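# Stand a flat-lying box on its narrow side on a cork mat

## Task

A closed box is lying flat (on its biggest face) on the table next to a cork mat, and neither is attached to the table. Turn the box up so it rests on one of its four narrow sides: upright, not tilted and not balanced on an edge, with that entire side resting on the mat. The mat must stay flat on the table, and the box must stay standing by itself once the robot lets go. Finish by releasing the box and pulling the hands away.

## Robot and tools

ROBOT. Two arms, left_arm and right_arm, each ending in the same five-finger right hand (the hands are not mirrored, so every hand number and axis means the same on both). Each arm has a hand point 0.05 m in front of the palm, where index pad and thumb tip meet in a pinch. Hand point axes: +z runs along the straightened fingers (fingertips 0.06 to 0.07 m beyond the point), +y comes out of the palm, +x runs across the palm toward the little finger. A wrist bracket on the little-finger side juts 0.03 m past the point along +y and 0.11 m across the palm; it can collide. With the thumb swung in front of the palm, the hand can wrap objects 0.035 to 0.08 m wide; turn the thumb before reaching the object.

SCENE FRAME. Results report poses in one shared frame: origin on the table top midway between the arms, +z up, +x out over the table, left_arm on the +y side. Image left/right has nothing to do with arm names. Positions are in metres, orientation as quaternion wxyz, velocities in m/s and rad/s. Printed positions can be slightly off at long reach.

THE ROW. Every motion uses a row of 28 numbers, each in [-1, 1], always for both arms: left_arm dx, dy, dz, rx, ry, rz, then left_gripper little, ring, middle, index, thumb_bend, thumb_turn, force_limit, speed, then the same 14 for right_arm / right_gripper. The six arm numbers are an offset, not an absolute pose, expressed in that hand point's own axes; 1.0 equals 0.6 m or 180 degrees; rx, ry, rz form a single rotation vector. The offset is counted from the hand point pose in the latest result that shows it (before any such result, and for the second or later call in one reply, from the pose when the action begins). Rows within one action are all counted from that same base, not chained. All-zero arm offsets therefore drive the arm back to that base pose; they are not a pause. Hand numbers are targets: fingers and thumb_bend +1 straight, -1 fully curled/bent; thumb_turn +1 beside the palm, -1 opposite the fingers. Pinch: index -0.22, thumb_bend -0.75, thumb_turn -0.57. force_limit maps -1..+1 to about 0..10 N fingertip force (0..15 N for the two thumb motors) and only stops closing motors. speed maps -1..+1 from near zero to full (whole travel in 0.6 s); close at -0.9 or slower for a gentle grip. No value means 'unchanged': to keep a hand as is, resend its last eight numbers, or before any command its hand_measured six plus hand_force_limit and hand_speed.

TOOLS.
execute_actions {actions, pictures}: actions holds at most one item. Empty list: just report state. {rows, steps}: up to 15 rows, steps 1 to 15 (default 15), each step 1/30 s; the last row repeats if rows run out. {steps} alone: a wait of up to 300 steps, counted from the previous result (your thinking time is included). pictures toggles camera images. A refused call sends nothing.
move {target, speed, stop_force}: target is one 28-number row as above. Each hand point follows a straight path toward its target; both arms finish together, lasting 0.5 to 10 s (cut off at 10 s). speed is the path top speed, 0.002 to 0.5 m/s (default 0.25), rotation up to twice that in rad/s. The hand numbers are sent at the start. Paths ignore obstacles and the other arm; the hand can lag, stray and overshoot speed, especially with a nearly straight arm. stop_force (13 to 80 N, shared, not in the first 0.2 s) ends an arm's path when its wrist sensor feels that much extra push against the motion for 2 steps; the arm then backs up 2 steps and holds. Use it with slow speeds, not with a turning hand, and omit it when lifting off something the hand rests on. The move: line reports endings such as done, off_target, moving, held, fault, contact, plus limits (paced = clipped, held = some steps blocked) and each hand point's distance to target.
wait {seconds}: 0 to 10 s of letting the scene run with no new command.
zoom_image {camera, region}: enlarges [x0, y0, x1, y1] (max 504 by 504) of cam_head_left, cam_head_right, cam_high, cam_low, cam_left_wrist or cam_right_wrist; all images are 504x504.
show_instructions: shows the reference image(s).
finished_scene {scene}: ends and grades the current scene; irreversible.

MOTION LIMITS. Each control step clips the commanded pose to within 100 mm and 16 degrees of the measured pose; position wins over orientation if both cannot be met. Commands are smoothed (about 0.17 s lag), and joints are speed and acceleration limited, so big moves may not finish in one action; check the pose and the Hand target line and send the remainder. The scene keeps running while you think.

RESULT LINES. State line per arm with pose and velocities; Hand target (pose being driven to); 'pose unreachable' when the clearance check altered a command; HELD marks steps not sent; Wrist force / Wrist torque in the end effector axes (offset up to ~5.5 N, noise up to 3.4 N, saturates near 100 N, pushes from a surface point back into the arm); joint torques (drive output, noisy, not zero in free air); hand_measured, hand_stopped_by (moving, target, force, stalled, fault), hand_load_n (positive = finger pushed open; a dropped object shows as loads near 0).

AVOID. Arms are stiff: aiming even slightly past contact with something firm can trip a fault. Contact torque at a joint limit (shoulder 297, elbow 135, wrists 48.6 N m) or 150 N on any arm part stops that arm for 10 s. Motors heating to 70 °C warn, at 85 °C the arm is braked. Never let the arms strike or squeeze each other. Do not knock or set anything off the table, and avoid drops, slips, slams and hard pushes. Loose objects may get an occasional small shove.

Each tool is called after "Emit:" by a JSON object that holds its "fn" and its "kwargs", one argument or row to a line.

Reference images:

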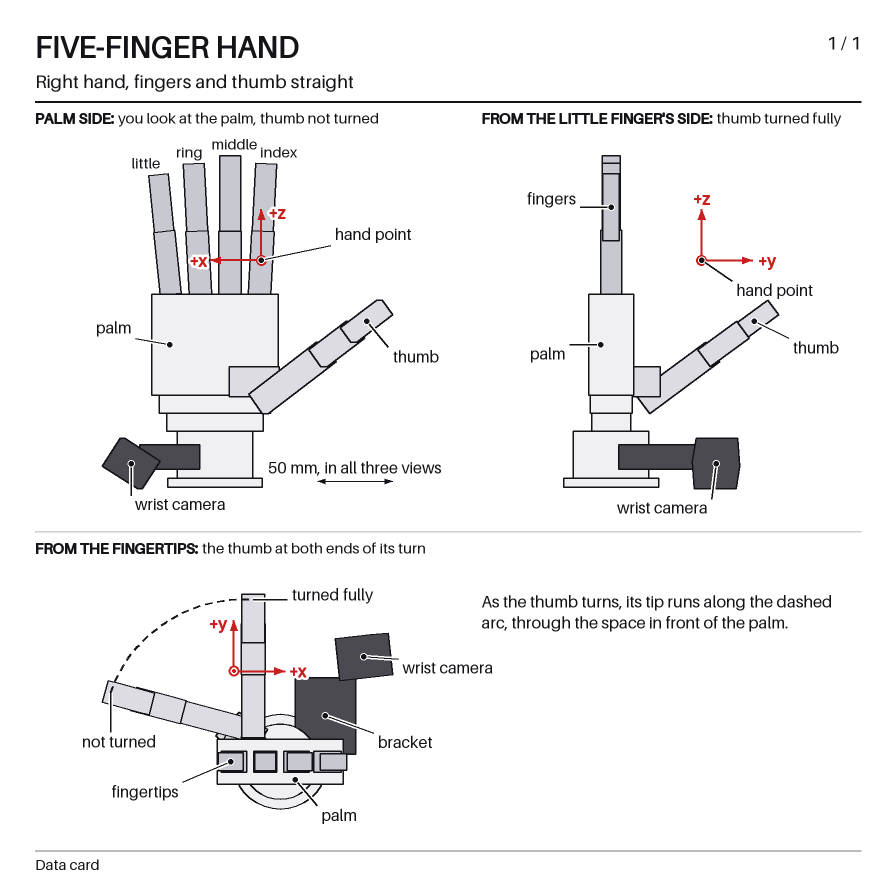

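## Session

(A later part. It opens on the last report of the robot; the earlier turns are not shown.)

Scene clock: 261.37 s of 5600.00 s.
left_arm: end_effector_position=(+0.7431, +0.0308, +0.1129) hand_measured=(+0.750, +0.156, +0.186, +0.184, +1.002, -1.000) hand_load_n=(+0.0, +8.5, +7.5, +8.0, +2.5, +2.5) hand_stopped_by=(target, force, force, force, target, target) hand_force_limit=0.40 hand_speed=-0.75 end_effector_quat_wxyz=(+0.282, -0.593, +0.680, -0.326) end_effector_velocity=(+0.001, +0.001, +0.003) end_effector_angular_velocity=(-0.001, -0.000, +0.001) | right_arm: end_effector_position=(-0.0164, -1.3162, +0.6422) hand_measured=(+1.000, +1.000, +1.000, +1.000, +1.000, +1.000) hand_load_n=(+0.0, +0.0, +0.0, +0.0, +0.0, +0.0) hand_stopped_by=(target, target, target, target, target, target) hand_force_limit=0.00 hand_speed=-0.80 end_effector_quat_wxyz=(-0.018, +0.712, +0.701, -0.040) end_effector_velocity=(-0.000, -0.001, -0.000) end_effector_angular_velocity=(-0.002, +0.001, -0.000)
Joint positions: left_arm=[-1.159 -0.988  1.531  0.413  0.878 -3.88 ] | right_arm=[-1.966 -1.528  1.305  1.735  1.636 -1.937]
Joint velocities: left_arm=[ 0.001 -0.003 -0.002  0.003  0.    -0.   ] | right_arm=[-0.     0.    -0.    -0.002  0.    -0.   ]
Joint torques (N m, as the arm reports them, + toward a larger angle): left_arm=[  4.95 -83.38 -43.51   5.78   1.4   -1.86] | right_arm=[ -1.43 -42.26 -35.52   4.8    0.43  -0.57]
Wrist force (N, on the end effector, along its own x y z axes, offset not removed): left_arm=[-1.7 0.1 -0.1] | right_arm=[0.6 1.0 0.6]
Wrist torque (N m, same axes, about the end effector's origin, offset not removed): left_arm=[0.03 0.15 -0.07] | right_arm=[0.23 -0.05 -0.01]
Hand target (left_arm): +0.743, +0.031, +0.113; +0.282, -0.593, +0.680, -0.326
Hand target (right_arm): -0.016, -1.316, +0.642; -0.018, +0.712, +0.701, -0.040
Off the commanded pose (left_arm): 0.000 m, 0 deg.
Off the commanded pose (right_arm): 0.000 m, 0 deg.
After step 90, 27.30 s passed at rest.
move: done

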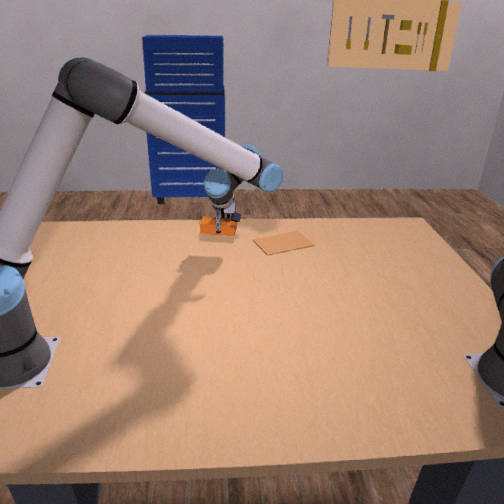

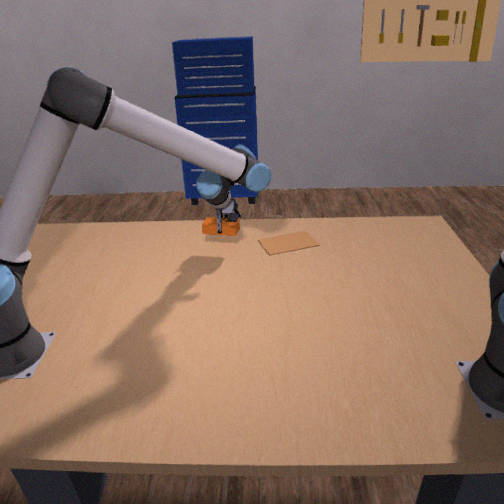

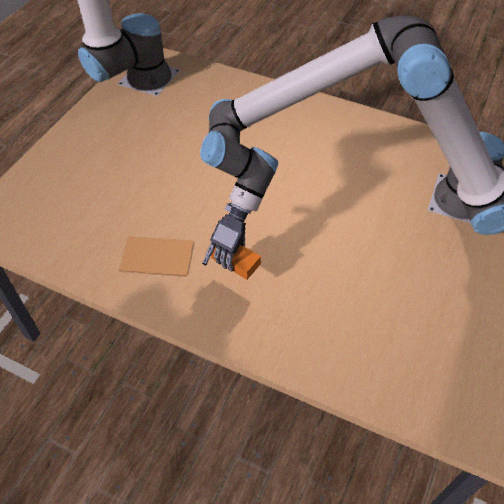

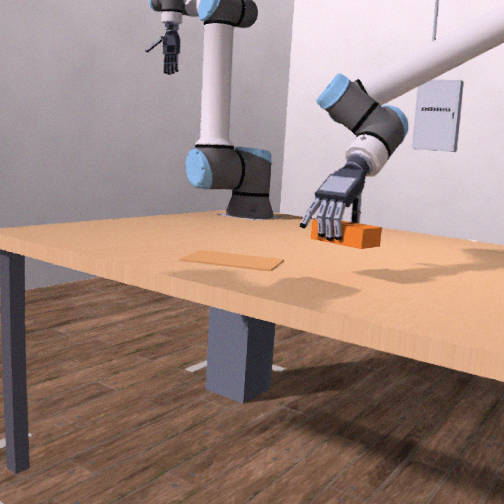

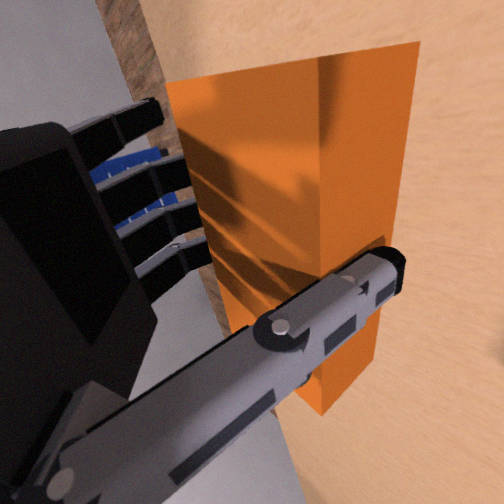

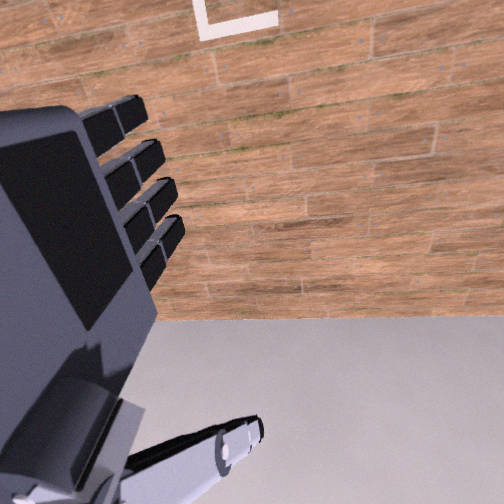

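Emit:
{"fn": "move", "kwargs": {
  "target": [0.433,-0.058,0.109,0,0.3146,-0.3886,0.75,-0.3,-0.3,-0.3,1,-1,0.4,-0.75, 0,0,0,0,0,0,1,1,1,1,1,1,0,-0.8],
  "speed": 0.35
}}

Scene clock: 272.50 s of 5600.00 s.
left_arm: end_effector_position=(+0.7793, -0.2363, +0.0996) hand_measured=(+0.750, +0.156, +0.186, +0.184, +1.002, -1.000) hand_load_n=(+0.0, +8.0, +7.5, +8.0, +2.5, +3.0) hand_stopped_by=(target, force, force, force, target, target) hand_force_limit=0.40 hand_speed=-0.75 end_effector_quat_wxyz=(+0.282, +0.649, -0.280, +0.649) end_effector_velocity=(+0.000, -0.003, -0.001) end_effector_angular_velocity=(-0.013, -0.000, +0.001) | right_arm: end_effector_position=(-0.0164, -1.3162, +0.6422) hand_measured=(+1.000, +1.000, +1.000, +1.000, +1.000, +1.000) hand_load_n=(+0.0, +0.0, +0.0, +0.0, +0.0, +0.0) hand_stopped_by=(target, target, target, target, target, target) hand_force_limit=0.00 hand_speed=-0.80 end_effector_quat_wxyz=(-0.018, +0.712, +0.701, -0.040) end_effector_velocity=(+0.000, +0.000, +0.001) end_effector_angular_velocity=(-0.002, +0.000, -0.000)
Joint positions: left_arm=[-1.093 -0.881  1.664 -0.785  1.35  -4.713] | right_arm=[-1.966 -1.528  1.305  1.735  1.636 -1.937]
Joint velocities: left_arm=[-0.002  0.006 -0.001 -0.015 -0.003 -0.007] | right_arm=[ 0.    -0.001  0.    -0.    -0.001  0.   ]
Joint torques (N m, as the arm reports them, + toward a larger angle): left_arm=[-19.4  -71.69 -40.61  -5.94  -2.67  -1.81] | right_arm=[ -1.62 -42.55 -34.93   4.62   0.31  -0.3 ]
Wrist force (N, on the end effector, along its own x y z axes, offset not removed): left_arm=[-2.6 0.5 3.2] | right_arm=[1.9 1.1 1.1]
Wrist torque (N m, same axes, about the end effector's origin, offset not removed): left_arm=[-0.24 0.00 -0.11] | right_arm=[0.24 -0.20 0.06]
Hand target (left_arm): +0.779, -0.237, +0.100; +0.282, +0.648, -0.280, +0.649
Hand target (right_arm): -0.016, -1.316, +0.642; -0.018, +0.712, +0.701, -0.040
Off the commanded pose (left_arm): 0.000 m, 0 deg.
Off the commanded pose (right_arm): 0.000 m, 0 deg.
After step 90, 5.27 s passed at rest.
move: done

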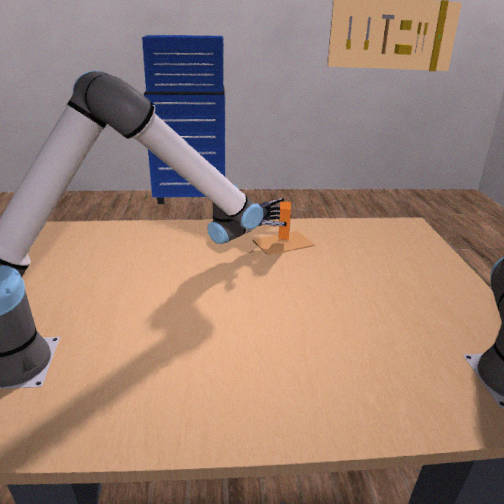

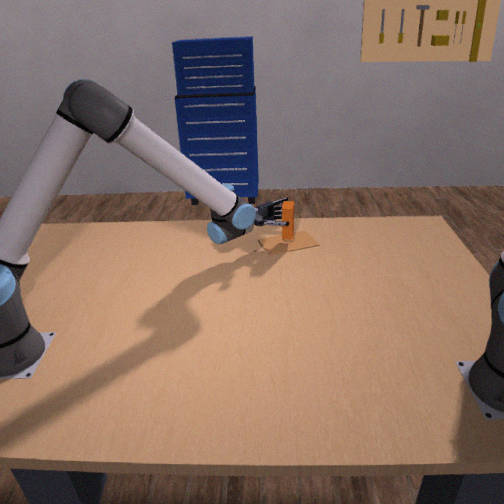

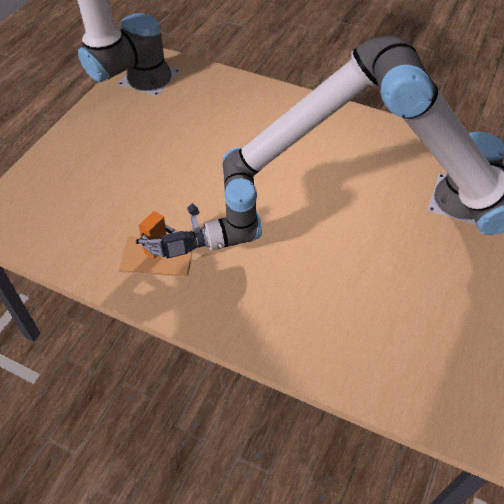

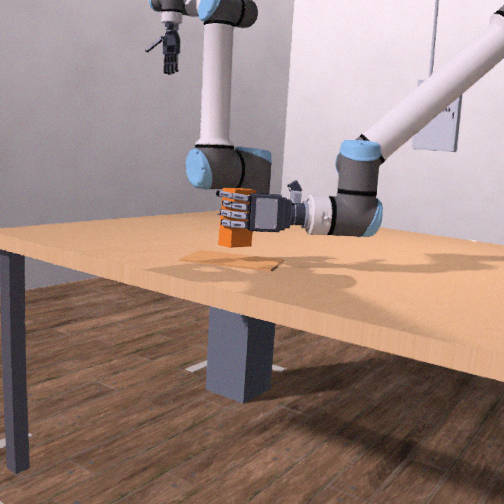

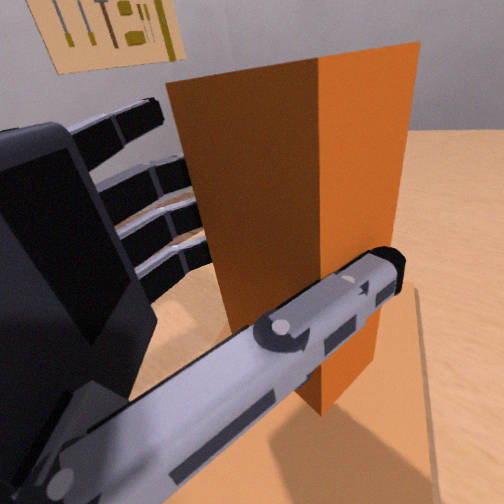

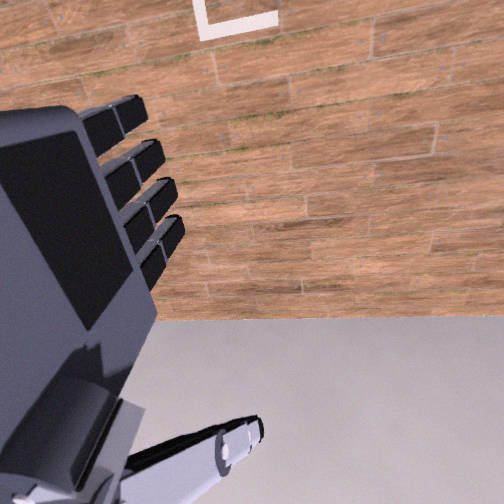

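Emit:
{"fn": "zoom_image", "kwargs": {
  "camera": "cam_low",
  "region": [170, 170, 320, 290]
}}

Emit:
{"fn": "zoom_image", "kwargs": {
  "camera": "cam_head_left",
  "region": [240, 190, 330, 265]
}}

Region (170, 170, 320, 290) of cam_low's 504x504 image, scaled by 3.360, with more detail than that image has; it fills the top 403 rows of this view, and the rest is white.

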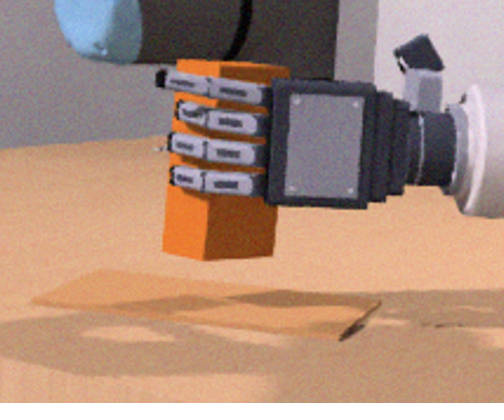

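Region (240, 190, 330, 265) of cam_head_left's 504x504 image, scaled by 5.600, with more detail than that image has.

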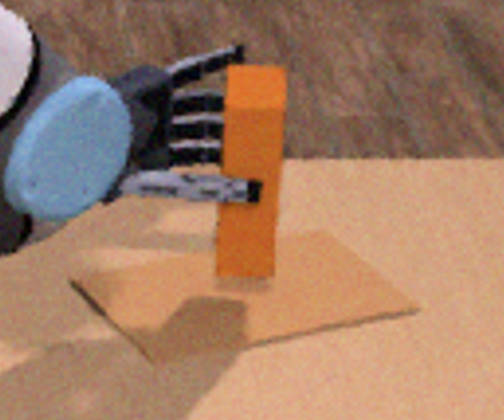

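Emit:
{"fn": "move", "kwargs": {
  "target": [-0.048,0,0,0,0,0,0.75,-0.3,-0.3,-0.3,1,-1,0.4,-0.75, 0,0,0,0,0,0,1,1,1,1,1,1,0,-0.8],
  "speed": 0.07,
  "stop_force": 13
}}

Emit:
{"fn": "move", "kwargs": {
  "target": [-0.022,0,0,0,0,0,0.75,-0.3,-0.3,-0.3,1,-1,0.4,-0.75, 0,0,0,0,0,0,1,1,1,1,1,1,0,-0.8],
  "speed": 0.006,
  "stop_force": 13
}}

Scene clock: 287.20 s of 5600.00 s.
left_arm: end_effector_position=(+0.7793, -0.2364, +0.0710) hand_measured=(+0.750, +0.156, +0.186, +0.184, +1.002, -1.000) hand_load_n=(+0.0, +8.0, +7.5, +8.0, +2.5, +3.0) hand_stopped_by=(target, force, force, force, target, target) hand_force_limit=0.40 hand_speed=-0.75 end_effector_quat_wxyz=(+0.282, +0.649, -0.280, +0.649) end_effector_velocity=(+0.001, +0.001, -0.004) end_effector_angular_velocity=(+0.001, +0.001, +0.001) | right_arm: end_effector_position=(-0.0164, -1.3162, +0.6422) hand_measured=(+1.000, +1.000, +1.000, +1.000, +1.000, +1.000) hand_load_n=(+0.0, +0.0, +0.0, +0.0, +0.0, +0.0) hand_stopped_by=(target, target, target, target, target, target) hand_force_limit=0.00 hand_speed=-0.80 end_effector_quat_wxyz=(-0.018, +0.712, +0.701, -0.040) end_effector_velocity=(+0.000, -0.000, -0.000) end_effector_angular_velocity=(-0.000, -0.001, +0.000)
Joint positions: left_arm=[-1.094 -0.847  1.669 -0.823  1.349 -4.713] | right_arm=[-1.966 -1.528  1.305  1.735  1.636 -1.937]
Joint velocities: left_arm=[ 0.001  0.005  0.    -0.003  0.    -0.   ] | right_arm=[ 0.     0.    -0.    -0.001 -0.001 -0.   ]
Joint torques (N m, as the arm reports them, + toward a larger angle): left_arm=[ -6.03 -74.13 -26.39  -5.71   2.82   2.47] | right_arm=[ -2.7  -42.28 -35.05   4.43   0.33  -0.15]
Wrist force (N, on the end effector, along its own x y z axes, offset not removed): left_arm=[-0.7 0.7 0.5] | right_arm=[-0.3 0.2 2.4]
Wrist torque (N m, same axes, about the end effector's origin, offset not removed): left_arm=[0.02 -0.21 0.08] | right_arm=[-0.04 0.03 -0.16]
Hand target (left_arm): +0.779, -0.236, +0.071; +0.282, +0.649, -0.280, +0.649
Hand target (right_arm): -0.016, -1.316, +0.642; -0.018, +0.712, +0.701, -0.040
Off the commanded pose (left_arm): 0.000 m, 0 deg.
Off the commanded pose (right_arm): 0.000 m, 0 deg.
After step 90, 10.80 s passed at rest.
move: done

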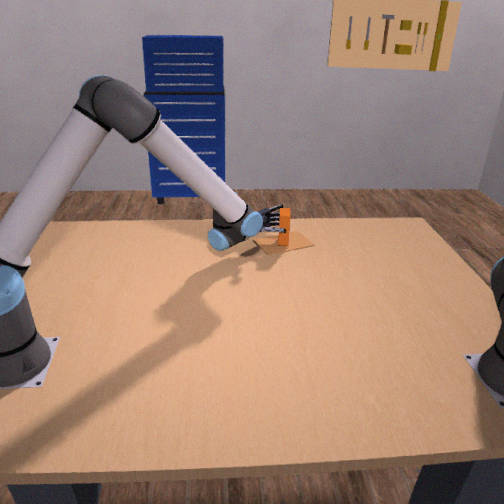

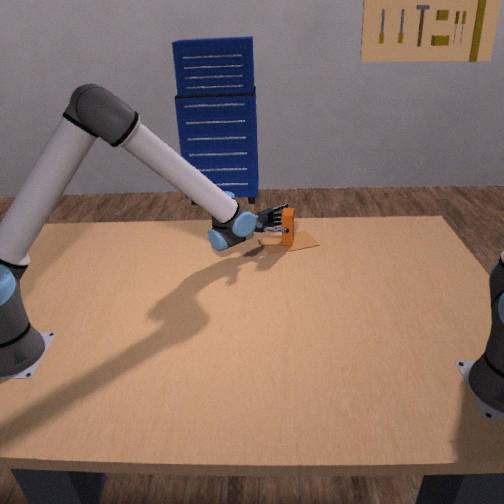

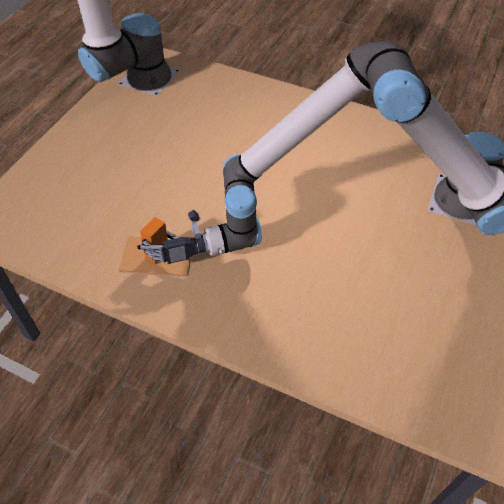

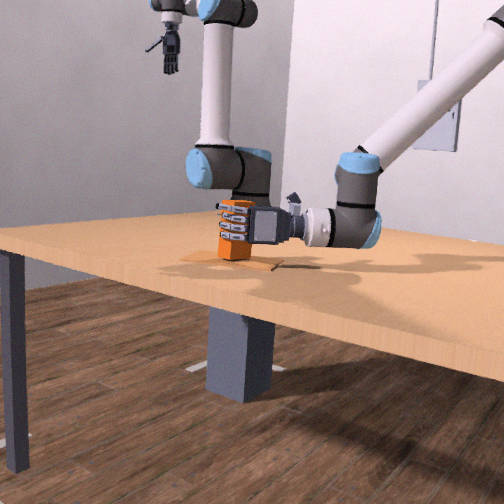

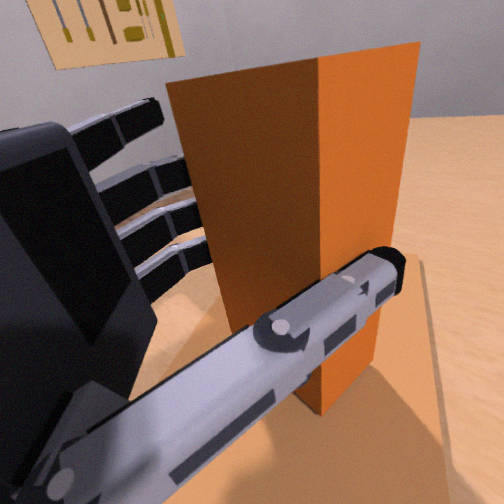

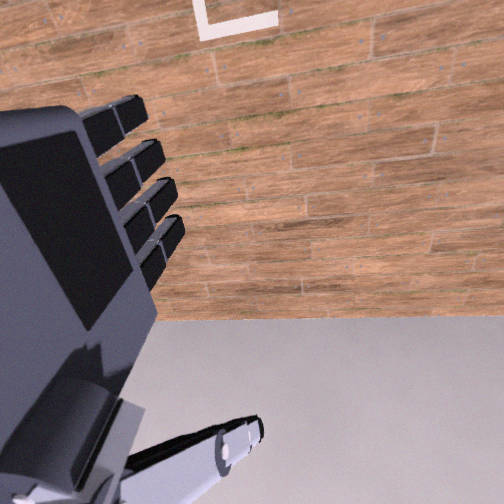

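Scene clock: 288.40 s of 5600.00 s.
left_arm: end_effector_position=(+0.7793, -0.2365, +0.0662) hand_measured=(+0.750, +0.158, +0.186, +0.184, +1.002, -1.000) hand_load_n=(+0.0, +12.0, +8.5, +6.0, +2.5, -5.0) hand_stopped_by=(target, force, force, force, target, target) hand_force_limit=0.40 hand_speed=-0.75 end_effector_quat_wxyz=(+0.282, +0.648, -0.280, +0.649) end_effector_velocity=(+0.001, +0.001, +0.003) end_effector_angular_velocity=(+0.000, +0.000, +0.000) | right_arm: end_effector_position=(-0.0164, -1.3162, +0.6422) hand_measured=(+1.000, +1.000, +1.000, +1.000, +1.000, +1.000) hand_load_n=(+0.0, +0.0, +0.0, +0.0, +0.0, +0.0) hand_stopped_by=(target, target, target, target, target, target) hand_force_limit=0.00 hand_speed=-0.80 end_effector_quat_wxyz=(-0.018, +0.712, +0.701, -0.040) end_effector_velocity=(-0.000, -0.001, -0.000) end_effector_angular_velocity=(+0.001, +0.001, -0.000)
Joint positions: left_arm=[-1.094 -0.841  1.669 -0.83   1.349 -4.713] | right_arm=[-1.966 -1.528  1.305  1.735  1.636 -1.937]
Joint velocities: left_arm=[ 0.001 -0.004  0.     0.004  0.001  0.   ] | right_arm=[ 0.     0.001 -0.001  0.     0.001  0.   ]
Joint torques (N m, as the arm reports them, + toward a larger angle): left_arm=[ -9.88 -79.96 -17.42   5.38   2.24   1.95] | right_arm=[ -2.79 -43.94 -34.93   4.49   0.16  -0.28]
Wrist force (N, on the end effector, along its own x y z axes, offset not removed): left_arm=[14.8 -1.3 4.3] | right_arm=[-0.5 1.4 2.9]
Wrist torque (N m, same axes, about the end effector's origin, offset not removed): left_arm=[-0.02 -0.75 -0.18] | right_arm=[0.14 0.00 -0.08]
Hand target (left_arm): +0.779, -0.237, +0.067; +0.282, +0.648, -0.280, +0.649
Hand target (right_arm): -0.016, -1.316, +0.642; -0.018, +0.712, +0.701, -0.040
Off the commanded pose (left_arm): 0.008 m, 0 deg.
Off the commanded pose (right_arm): 0.000 m, 0 deg.
move: contact (left_arm)

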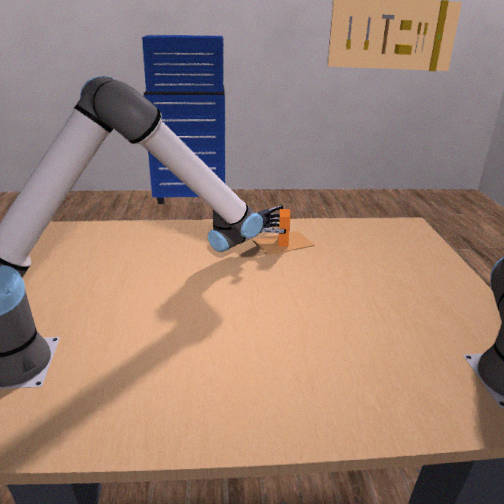

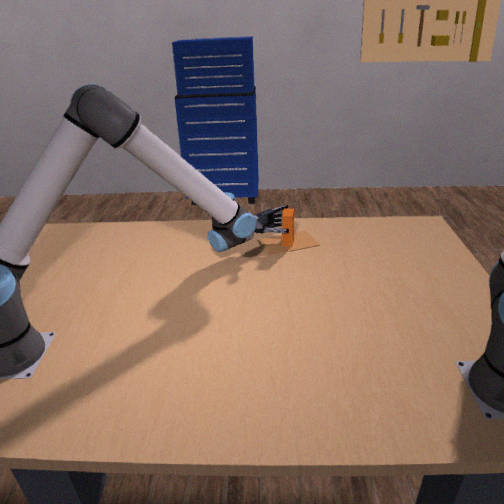

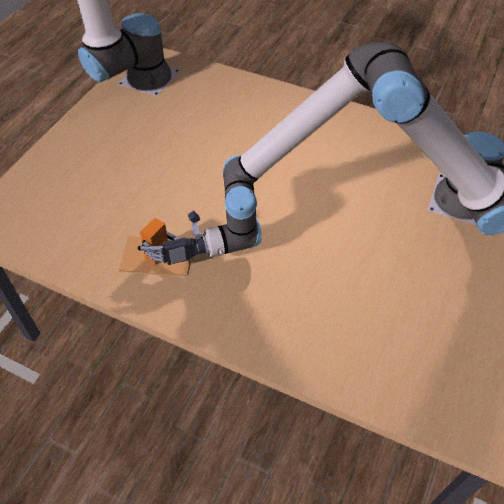

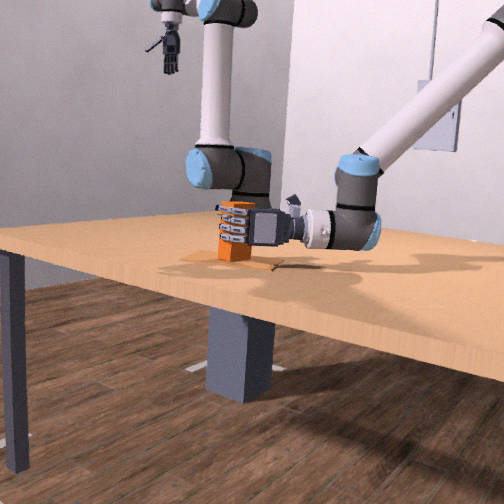

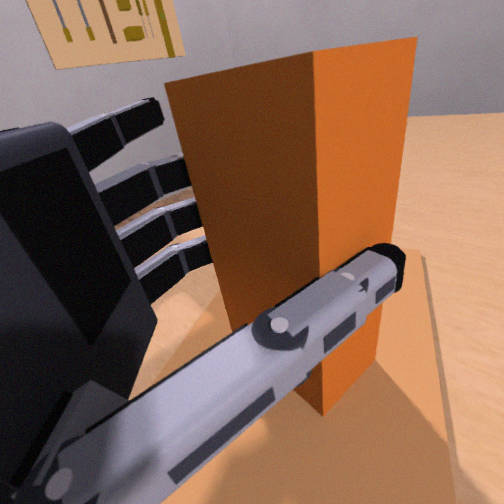

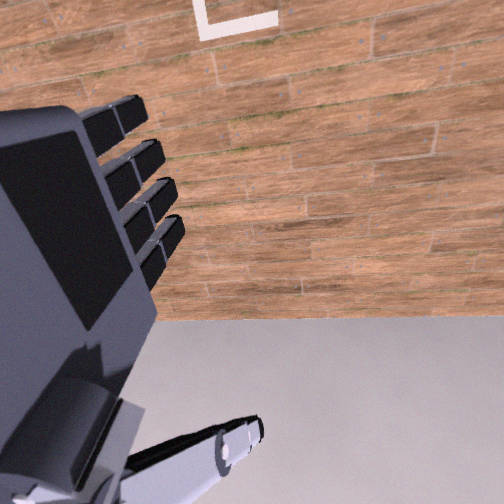

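Emit:
{"fn": "move", "kwargs": {
  "target": [0.001,0,0,0,0,0,1,1,1,1,1,-1,0.4,-0.5, 0,0,0,0,0,0,1,1,1,1,1,1,0,-0.8],
  "speed": 0.01
}}

Emit:
{"fn": "move", "kwargs": {
  "target": [0.02,-0.10,-0.15,0,0,0,1,1,1,1,1,-1,0.4,-0.5, 0,0,0,0,0,0,1,1,1,1,1,1,0,-0.8],
  "speed": 0.12
}}

Emit:
{"fn": "move", "kwargs": {
  "target": [0.35,-0.2,-0.45,0,0,0,1,1,1,1,1,-1,0.4,-0.5, 0,0,0,0,0,0,1,1,1,1,1,1,0,-0.8],
  "speed": 0.35
}}

Scene clock: 297.90 s of 5600.00 s.
left_arm: end_effector_position=(+0.7793, -0.2365, +0.0668) hand_measured=(+1.000, +1.000, +1.000, +1.000, +1.000, -1.000) hand_load_n=(+0.0, +0.0, +0.0, +0.0, +0.0, +0.0) hand_stopped_by=(target, target, target, target, target, target) hand_force_limit=0.40 hand_speed=-0.50 end_effector_quat_wxyz=(+0.282, +0.648, -0.280, +0.649) end_effector_velocity=(+0.000, +0.000, -0.000) end_effector_angular_velocity=(+0.001, +0.000, -0.000) | right_arm: end_effector_position=(-0.0164, -1.3162, +0.6422) hand_measured=(+1.000, +1.000, +1.000, +1.000, +1.000, +1.000) hand_load_n=(+0.0, +0.0, +0.0, +0.0, +0.0, +0.0) hand_stopped_by=(target, target, target, target, target, target) hand_force_limit=0.00 hand_speed=-0.80 end_effector_quat_wxyz=(-0.018, +0.712, +0.701, -0.040) end_effector_velocity=(-0.000, -0.000, -0.000) end_effector_angular_velocity=(+0.001, -0.001, +0.000)
Joint positions: left_arm=[-1.094 -0.842  1.669 -0.829  1.349 -4.713] | right_arm=[-1.966 -1.528  1.305  1.735  1.636 -1.937]
Joint velocities: left_arm=[ 0.    -0.    -0.     0.001  0.     0.   ] | right_arm=[-0.     0.001 -0.     0.001 -0.    -0.   ]
Joint torques (N m, as the arm reports them, + toward a larger angle): left_arm=[-11.62 -92.5  -35.45   1.36   1.98   1.95] | right_arm=[ -0.76 -42.11 -34.99   4.61   0.22  -0.14]
Wrist force (N, on the end effector, along its own x y z axes, offset not removed): left_arm=[0.2 0.5 -1.3] | right_arm=[2.6 0.2 2.1]
Wrist torque (N m, same axes, about the end effector's origin, offset not removed): left_arm=[-0.02 -0.20 -0.10] | right_arm=[0.08 -0.44 0.05]
Hand target (left_arm): +0.779, -0.236, +0.067; +0.282, +0.648, -0.280, +0.649
Hand target (right_arm): -0.016, -1.316, +0.642; -0.018, +0.712, +0.701, -0.040
Off the commanded pose (left_arm): 0.000 m, 0 deg.
Off the commanded pose (right_arm): 0.000 m, 0 deg.
After step 90, 5.20 s passed at rest.
move: done

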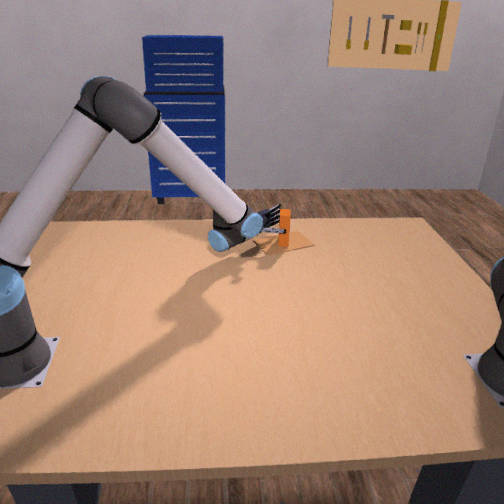

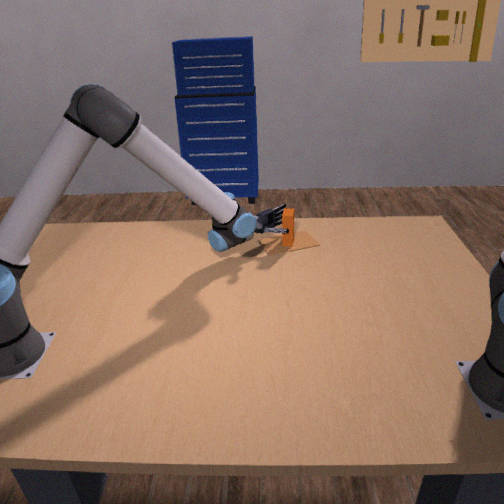

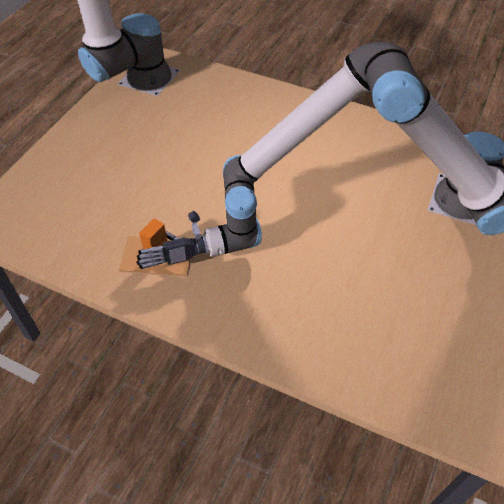

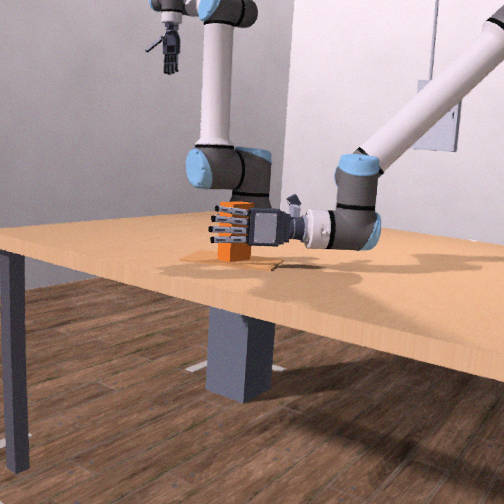

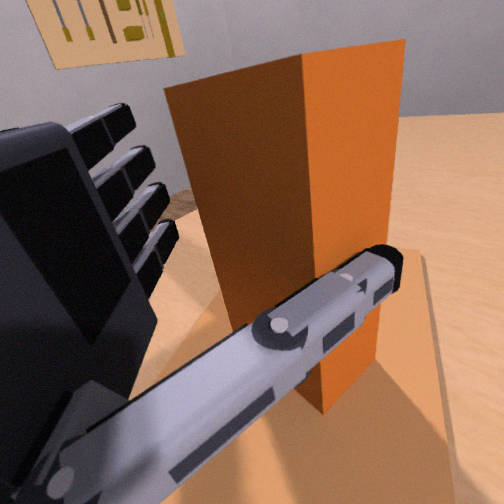

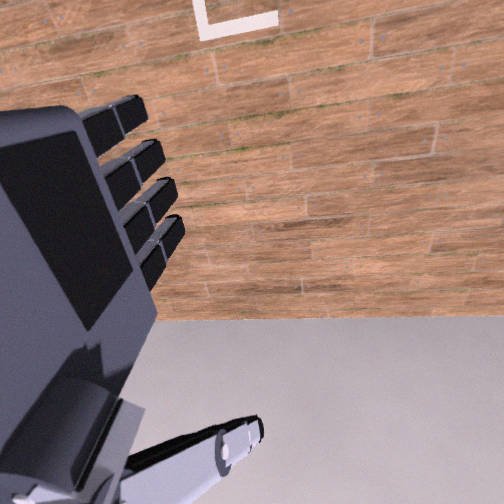

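Scene clock: 299.37 s of 5600.00 s.
left_arm: end_effector_position=(+0.7618, -0.1300, +0.0786) hand_measured=(+1.000, +1.000, +1.000, +1.000, +1.000, -1.000) hand_load_n=(+0.0, +0.0, +0.0, +0.0, +0.0, +0.0) hand_stopped_by=(target, target, target, target, target, target) hand_force_limit=0.40 hand_speed=-0.50 end_effector_quat_wxyz=(+0.282, +0.648, -0.280, +0.649) end_effector_velocity=(-0.002, +0.001, +0.000) end_effector_angular_velocity=(-0.000, +0.000, -0.002) | right_arm: end_effector_position=(-0.0164, -1.3162, +0.6422) hand_measured=(+1.000, +1.000, +1.000, +1.000, +1.000, +1.000) hand_load_n=(+0.0, +0.0, +0.0, +0.0, +0.0, +0.0) hand_stopped_by=(target, target, target, target, target, target) hand_force_limit=0.00 hand_speed=-0.80 end_effector_quat_wxyz=(-0.018, +0.712, +0.701, -0.040) end_effector_velocity=(+0.000, -0.000, -0.001) end_effector_angular_velocity=(+0.002, -0.002, +0.000)
Joint positions: left_arm=[-1.038 -0.953  1.864 -0.913  1.405 -4.713] | right_arm=[-1.966 -1.528  1.305  1.735  1.636 -1.937]
Joint velocities: left_arm=[-0.    -0.002  0.004 -0.002  0.002 -0.   ] | right_arm=[-0.     0.001  0.001 -0.    -0.001 -0.   ]
Joint torques (N m, as the arm reports them, + toward a larger angle): left_arm=[ 20.65 -82.61 -23.1   -5.84   2.97   1.15] | right_arm=[ -3.8  -42.01 -35.08   4.85   0.18  -0.2 ]
Wrist force (N, on the end effector, along its own x y z axes, offset not removed): left_arm=[-2.9 1.0 -0.1] | right_arm=[1.1 1.5 1.5]
Wrist torque (N m, same axes, about the end effector's origin, offset not removed): left_arm=[0.07 0.34 -0.11] | right_arm=[0.28 -0.23 -0.01]
Hand target (left_arm): +0.762, -0.130, +0.079; +0.282, +0.648, -0.280, +0.649
Hand target (right_arm): -0.016, -1.316, +0.642; -0.018, +0.712, +0.701, -0.040
Off the commanded pose (left_arm): 0.000 m, 0 deg.
Off the commanded pose (right_arm): 0.000 m, 0 deg.
move: done

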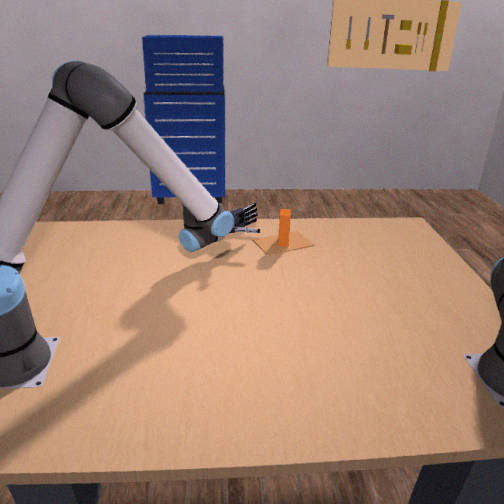

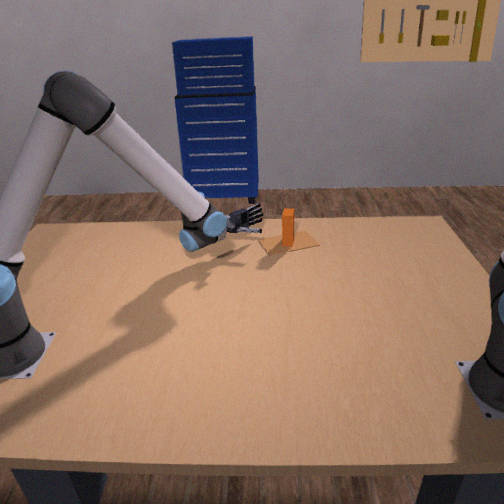

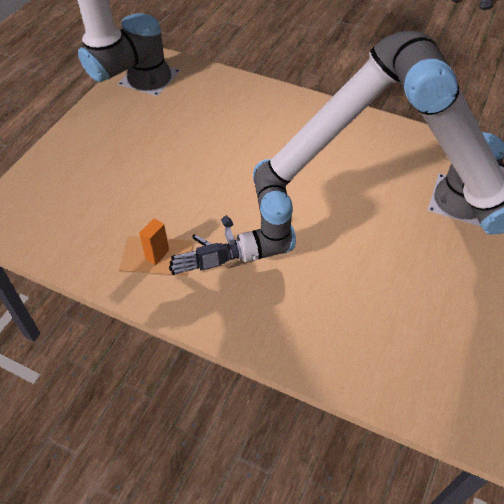

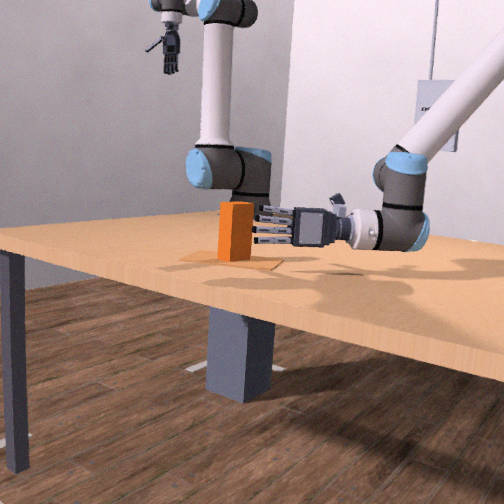

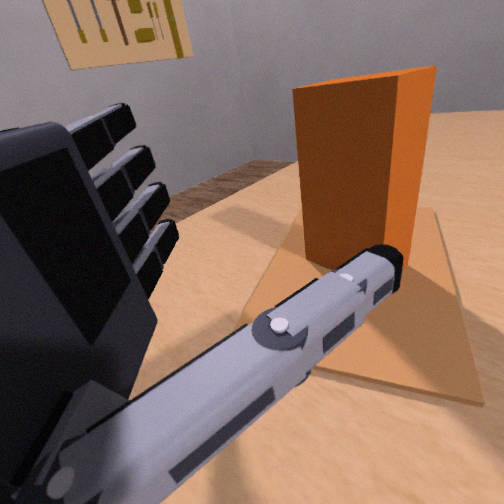

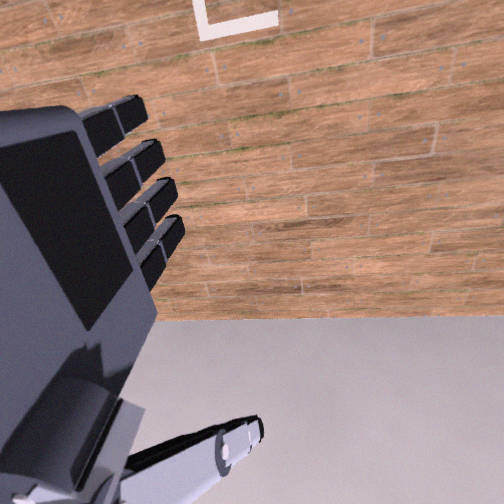

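Scene clock: 301.17 s of 5600.00 s.
left_arm: end_effector_position=(+0.6655, +0.1496, +0.2882) hand_measured=(+1.000, +1.000, +1.000, +1.000, +1.000, -1.000) hand_load_n=(+0.0, +0.0, +0.0, +0.0, +0.0, +0.0) hand_stopped_by=(target, target, target, target, target, target) hand_force_limit=0.40 hand_speed=-0.50 end_effector_quat_wxyz=(+0.282, +0.648, -0.281, +0.649) end_effector_velocity=(-0.001, +0.001, +0.001) end_effector_angular_velocity=(+0.002, +0.001, -0.000) | right_arm: end_effector_position=(-0.0164, -1.3162, +0.6422) hand_measured=(+1.000, +1.000, +1.000, +1.000, +1.000, +1.000) hand_load_n=(+0.0, +0.0, +0.0, +0.0, +0.0, +0.0) hand_stopped_by=(target, target, target, target, target, target) hand_force_limit=0.00 hand_speed=-0.80 end_effector_quat_wxyz=(-0.018, +0.712, +0.701, -0.040) end_effector_velocity=(-0.000, +0.000, -0.000) end_effector_angular_velocity=(+0.002, -0.000, +0.000)
Joint positions: left_arm=[-0.867 -1.559  2.229 -0.672  1.576 -4.713] | right_arm=[-1.966 -1.528  1.305  1.735  1.636 -1.937]
Joint velocities: left_arm=[ 0.001 -0.003  0.     0.005  0.001  0.001] | right_arm=[-0.     0.001  0.001  0.001  0.001 -0.   ]
Joint torques (N m, as the arm reports them, + toward a larger angle): left_arm=[ 20.41 -48.18 -30.01   0.93   3.29   2.64] | right_arm=[ -2.29 -41.96 -35.05   4.51   0.21  -0.15]
Wrist force (N, on the end effector, along its own x y z axes, offset not removed): left_arm=[-0.5 -0.7 -0.8] | right_arm=[1.3 3.1 1.9]
Wrist torque (N m, same axes, about the end effector's origin, offset not removed): left_arm=[-0.09 -0.04 0.00] | right_arm=[0.42 -0.35 0.14]
Hand target (left_arm): +0.665, +0.150, +0.288; +0.282, +0.648, -0.281, +0.649
Hand target (right_arm): -0.016, -1.316, +0.642; -0.018, +0.712, +0.701, -0.040
Off the commanded pose (left_arm): 0.001 m, 0 deg.
Off the commanded pose (right_arm): 0.000 m, 0 deg.
move: done

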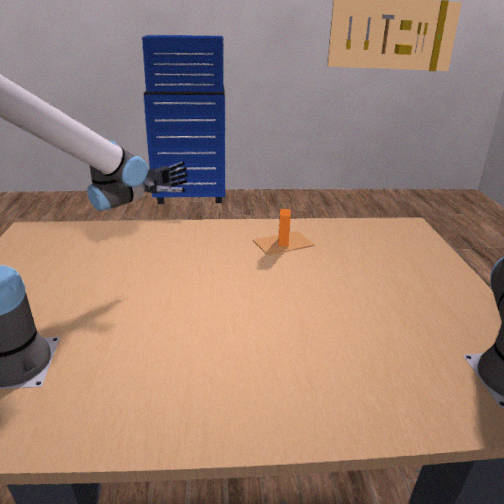

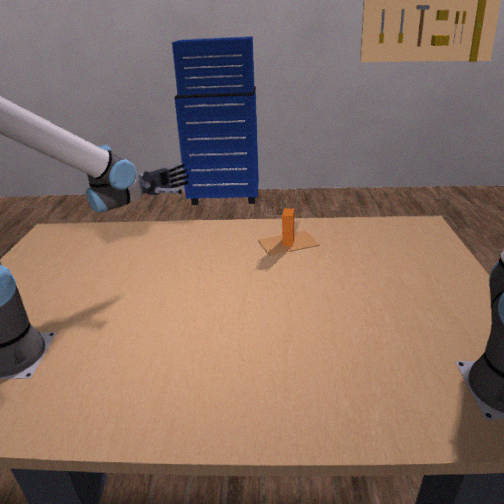

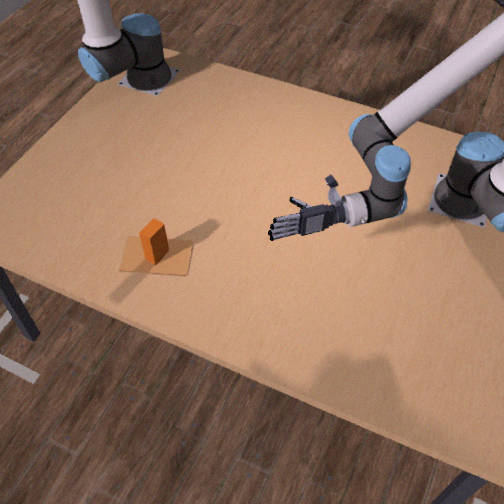

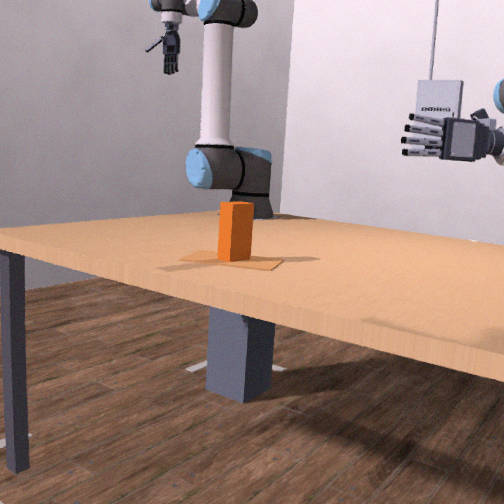

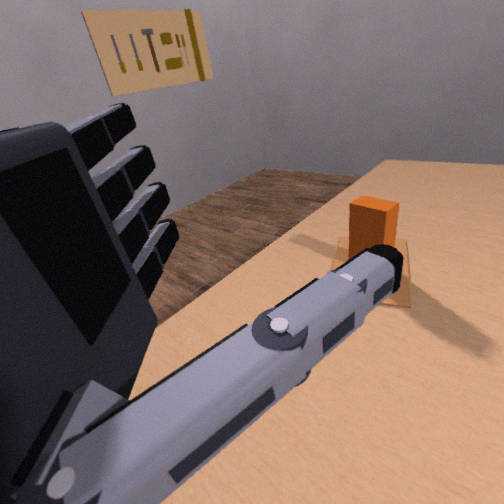

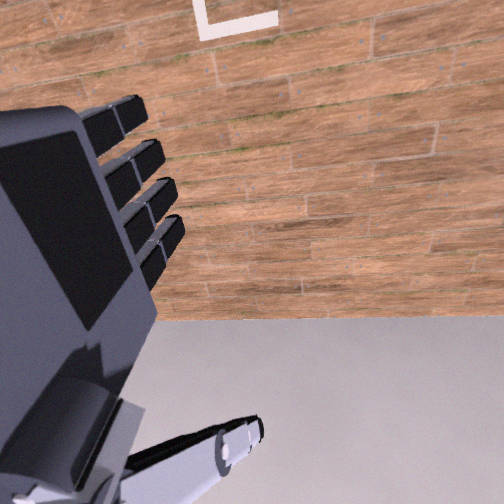

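The box is standing upright in the middle of the mat, and the arm has moved clear.

Emit:
{"fn": "finished_scene", "kwargs": {
  "scene": 1
}}

The scene is finished: the task was done.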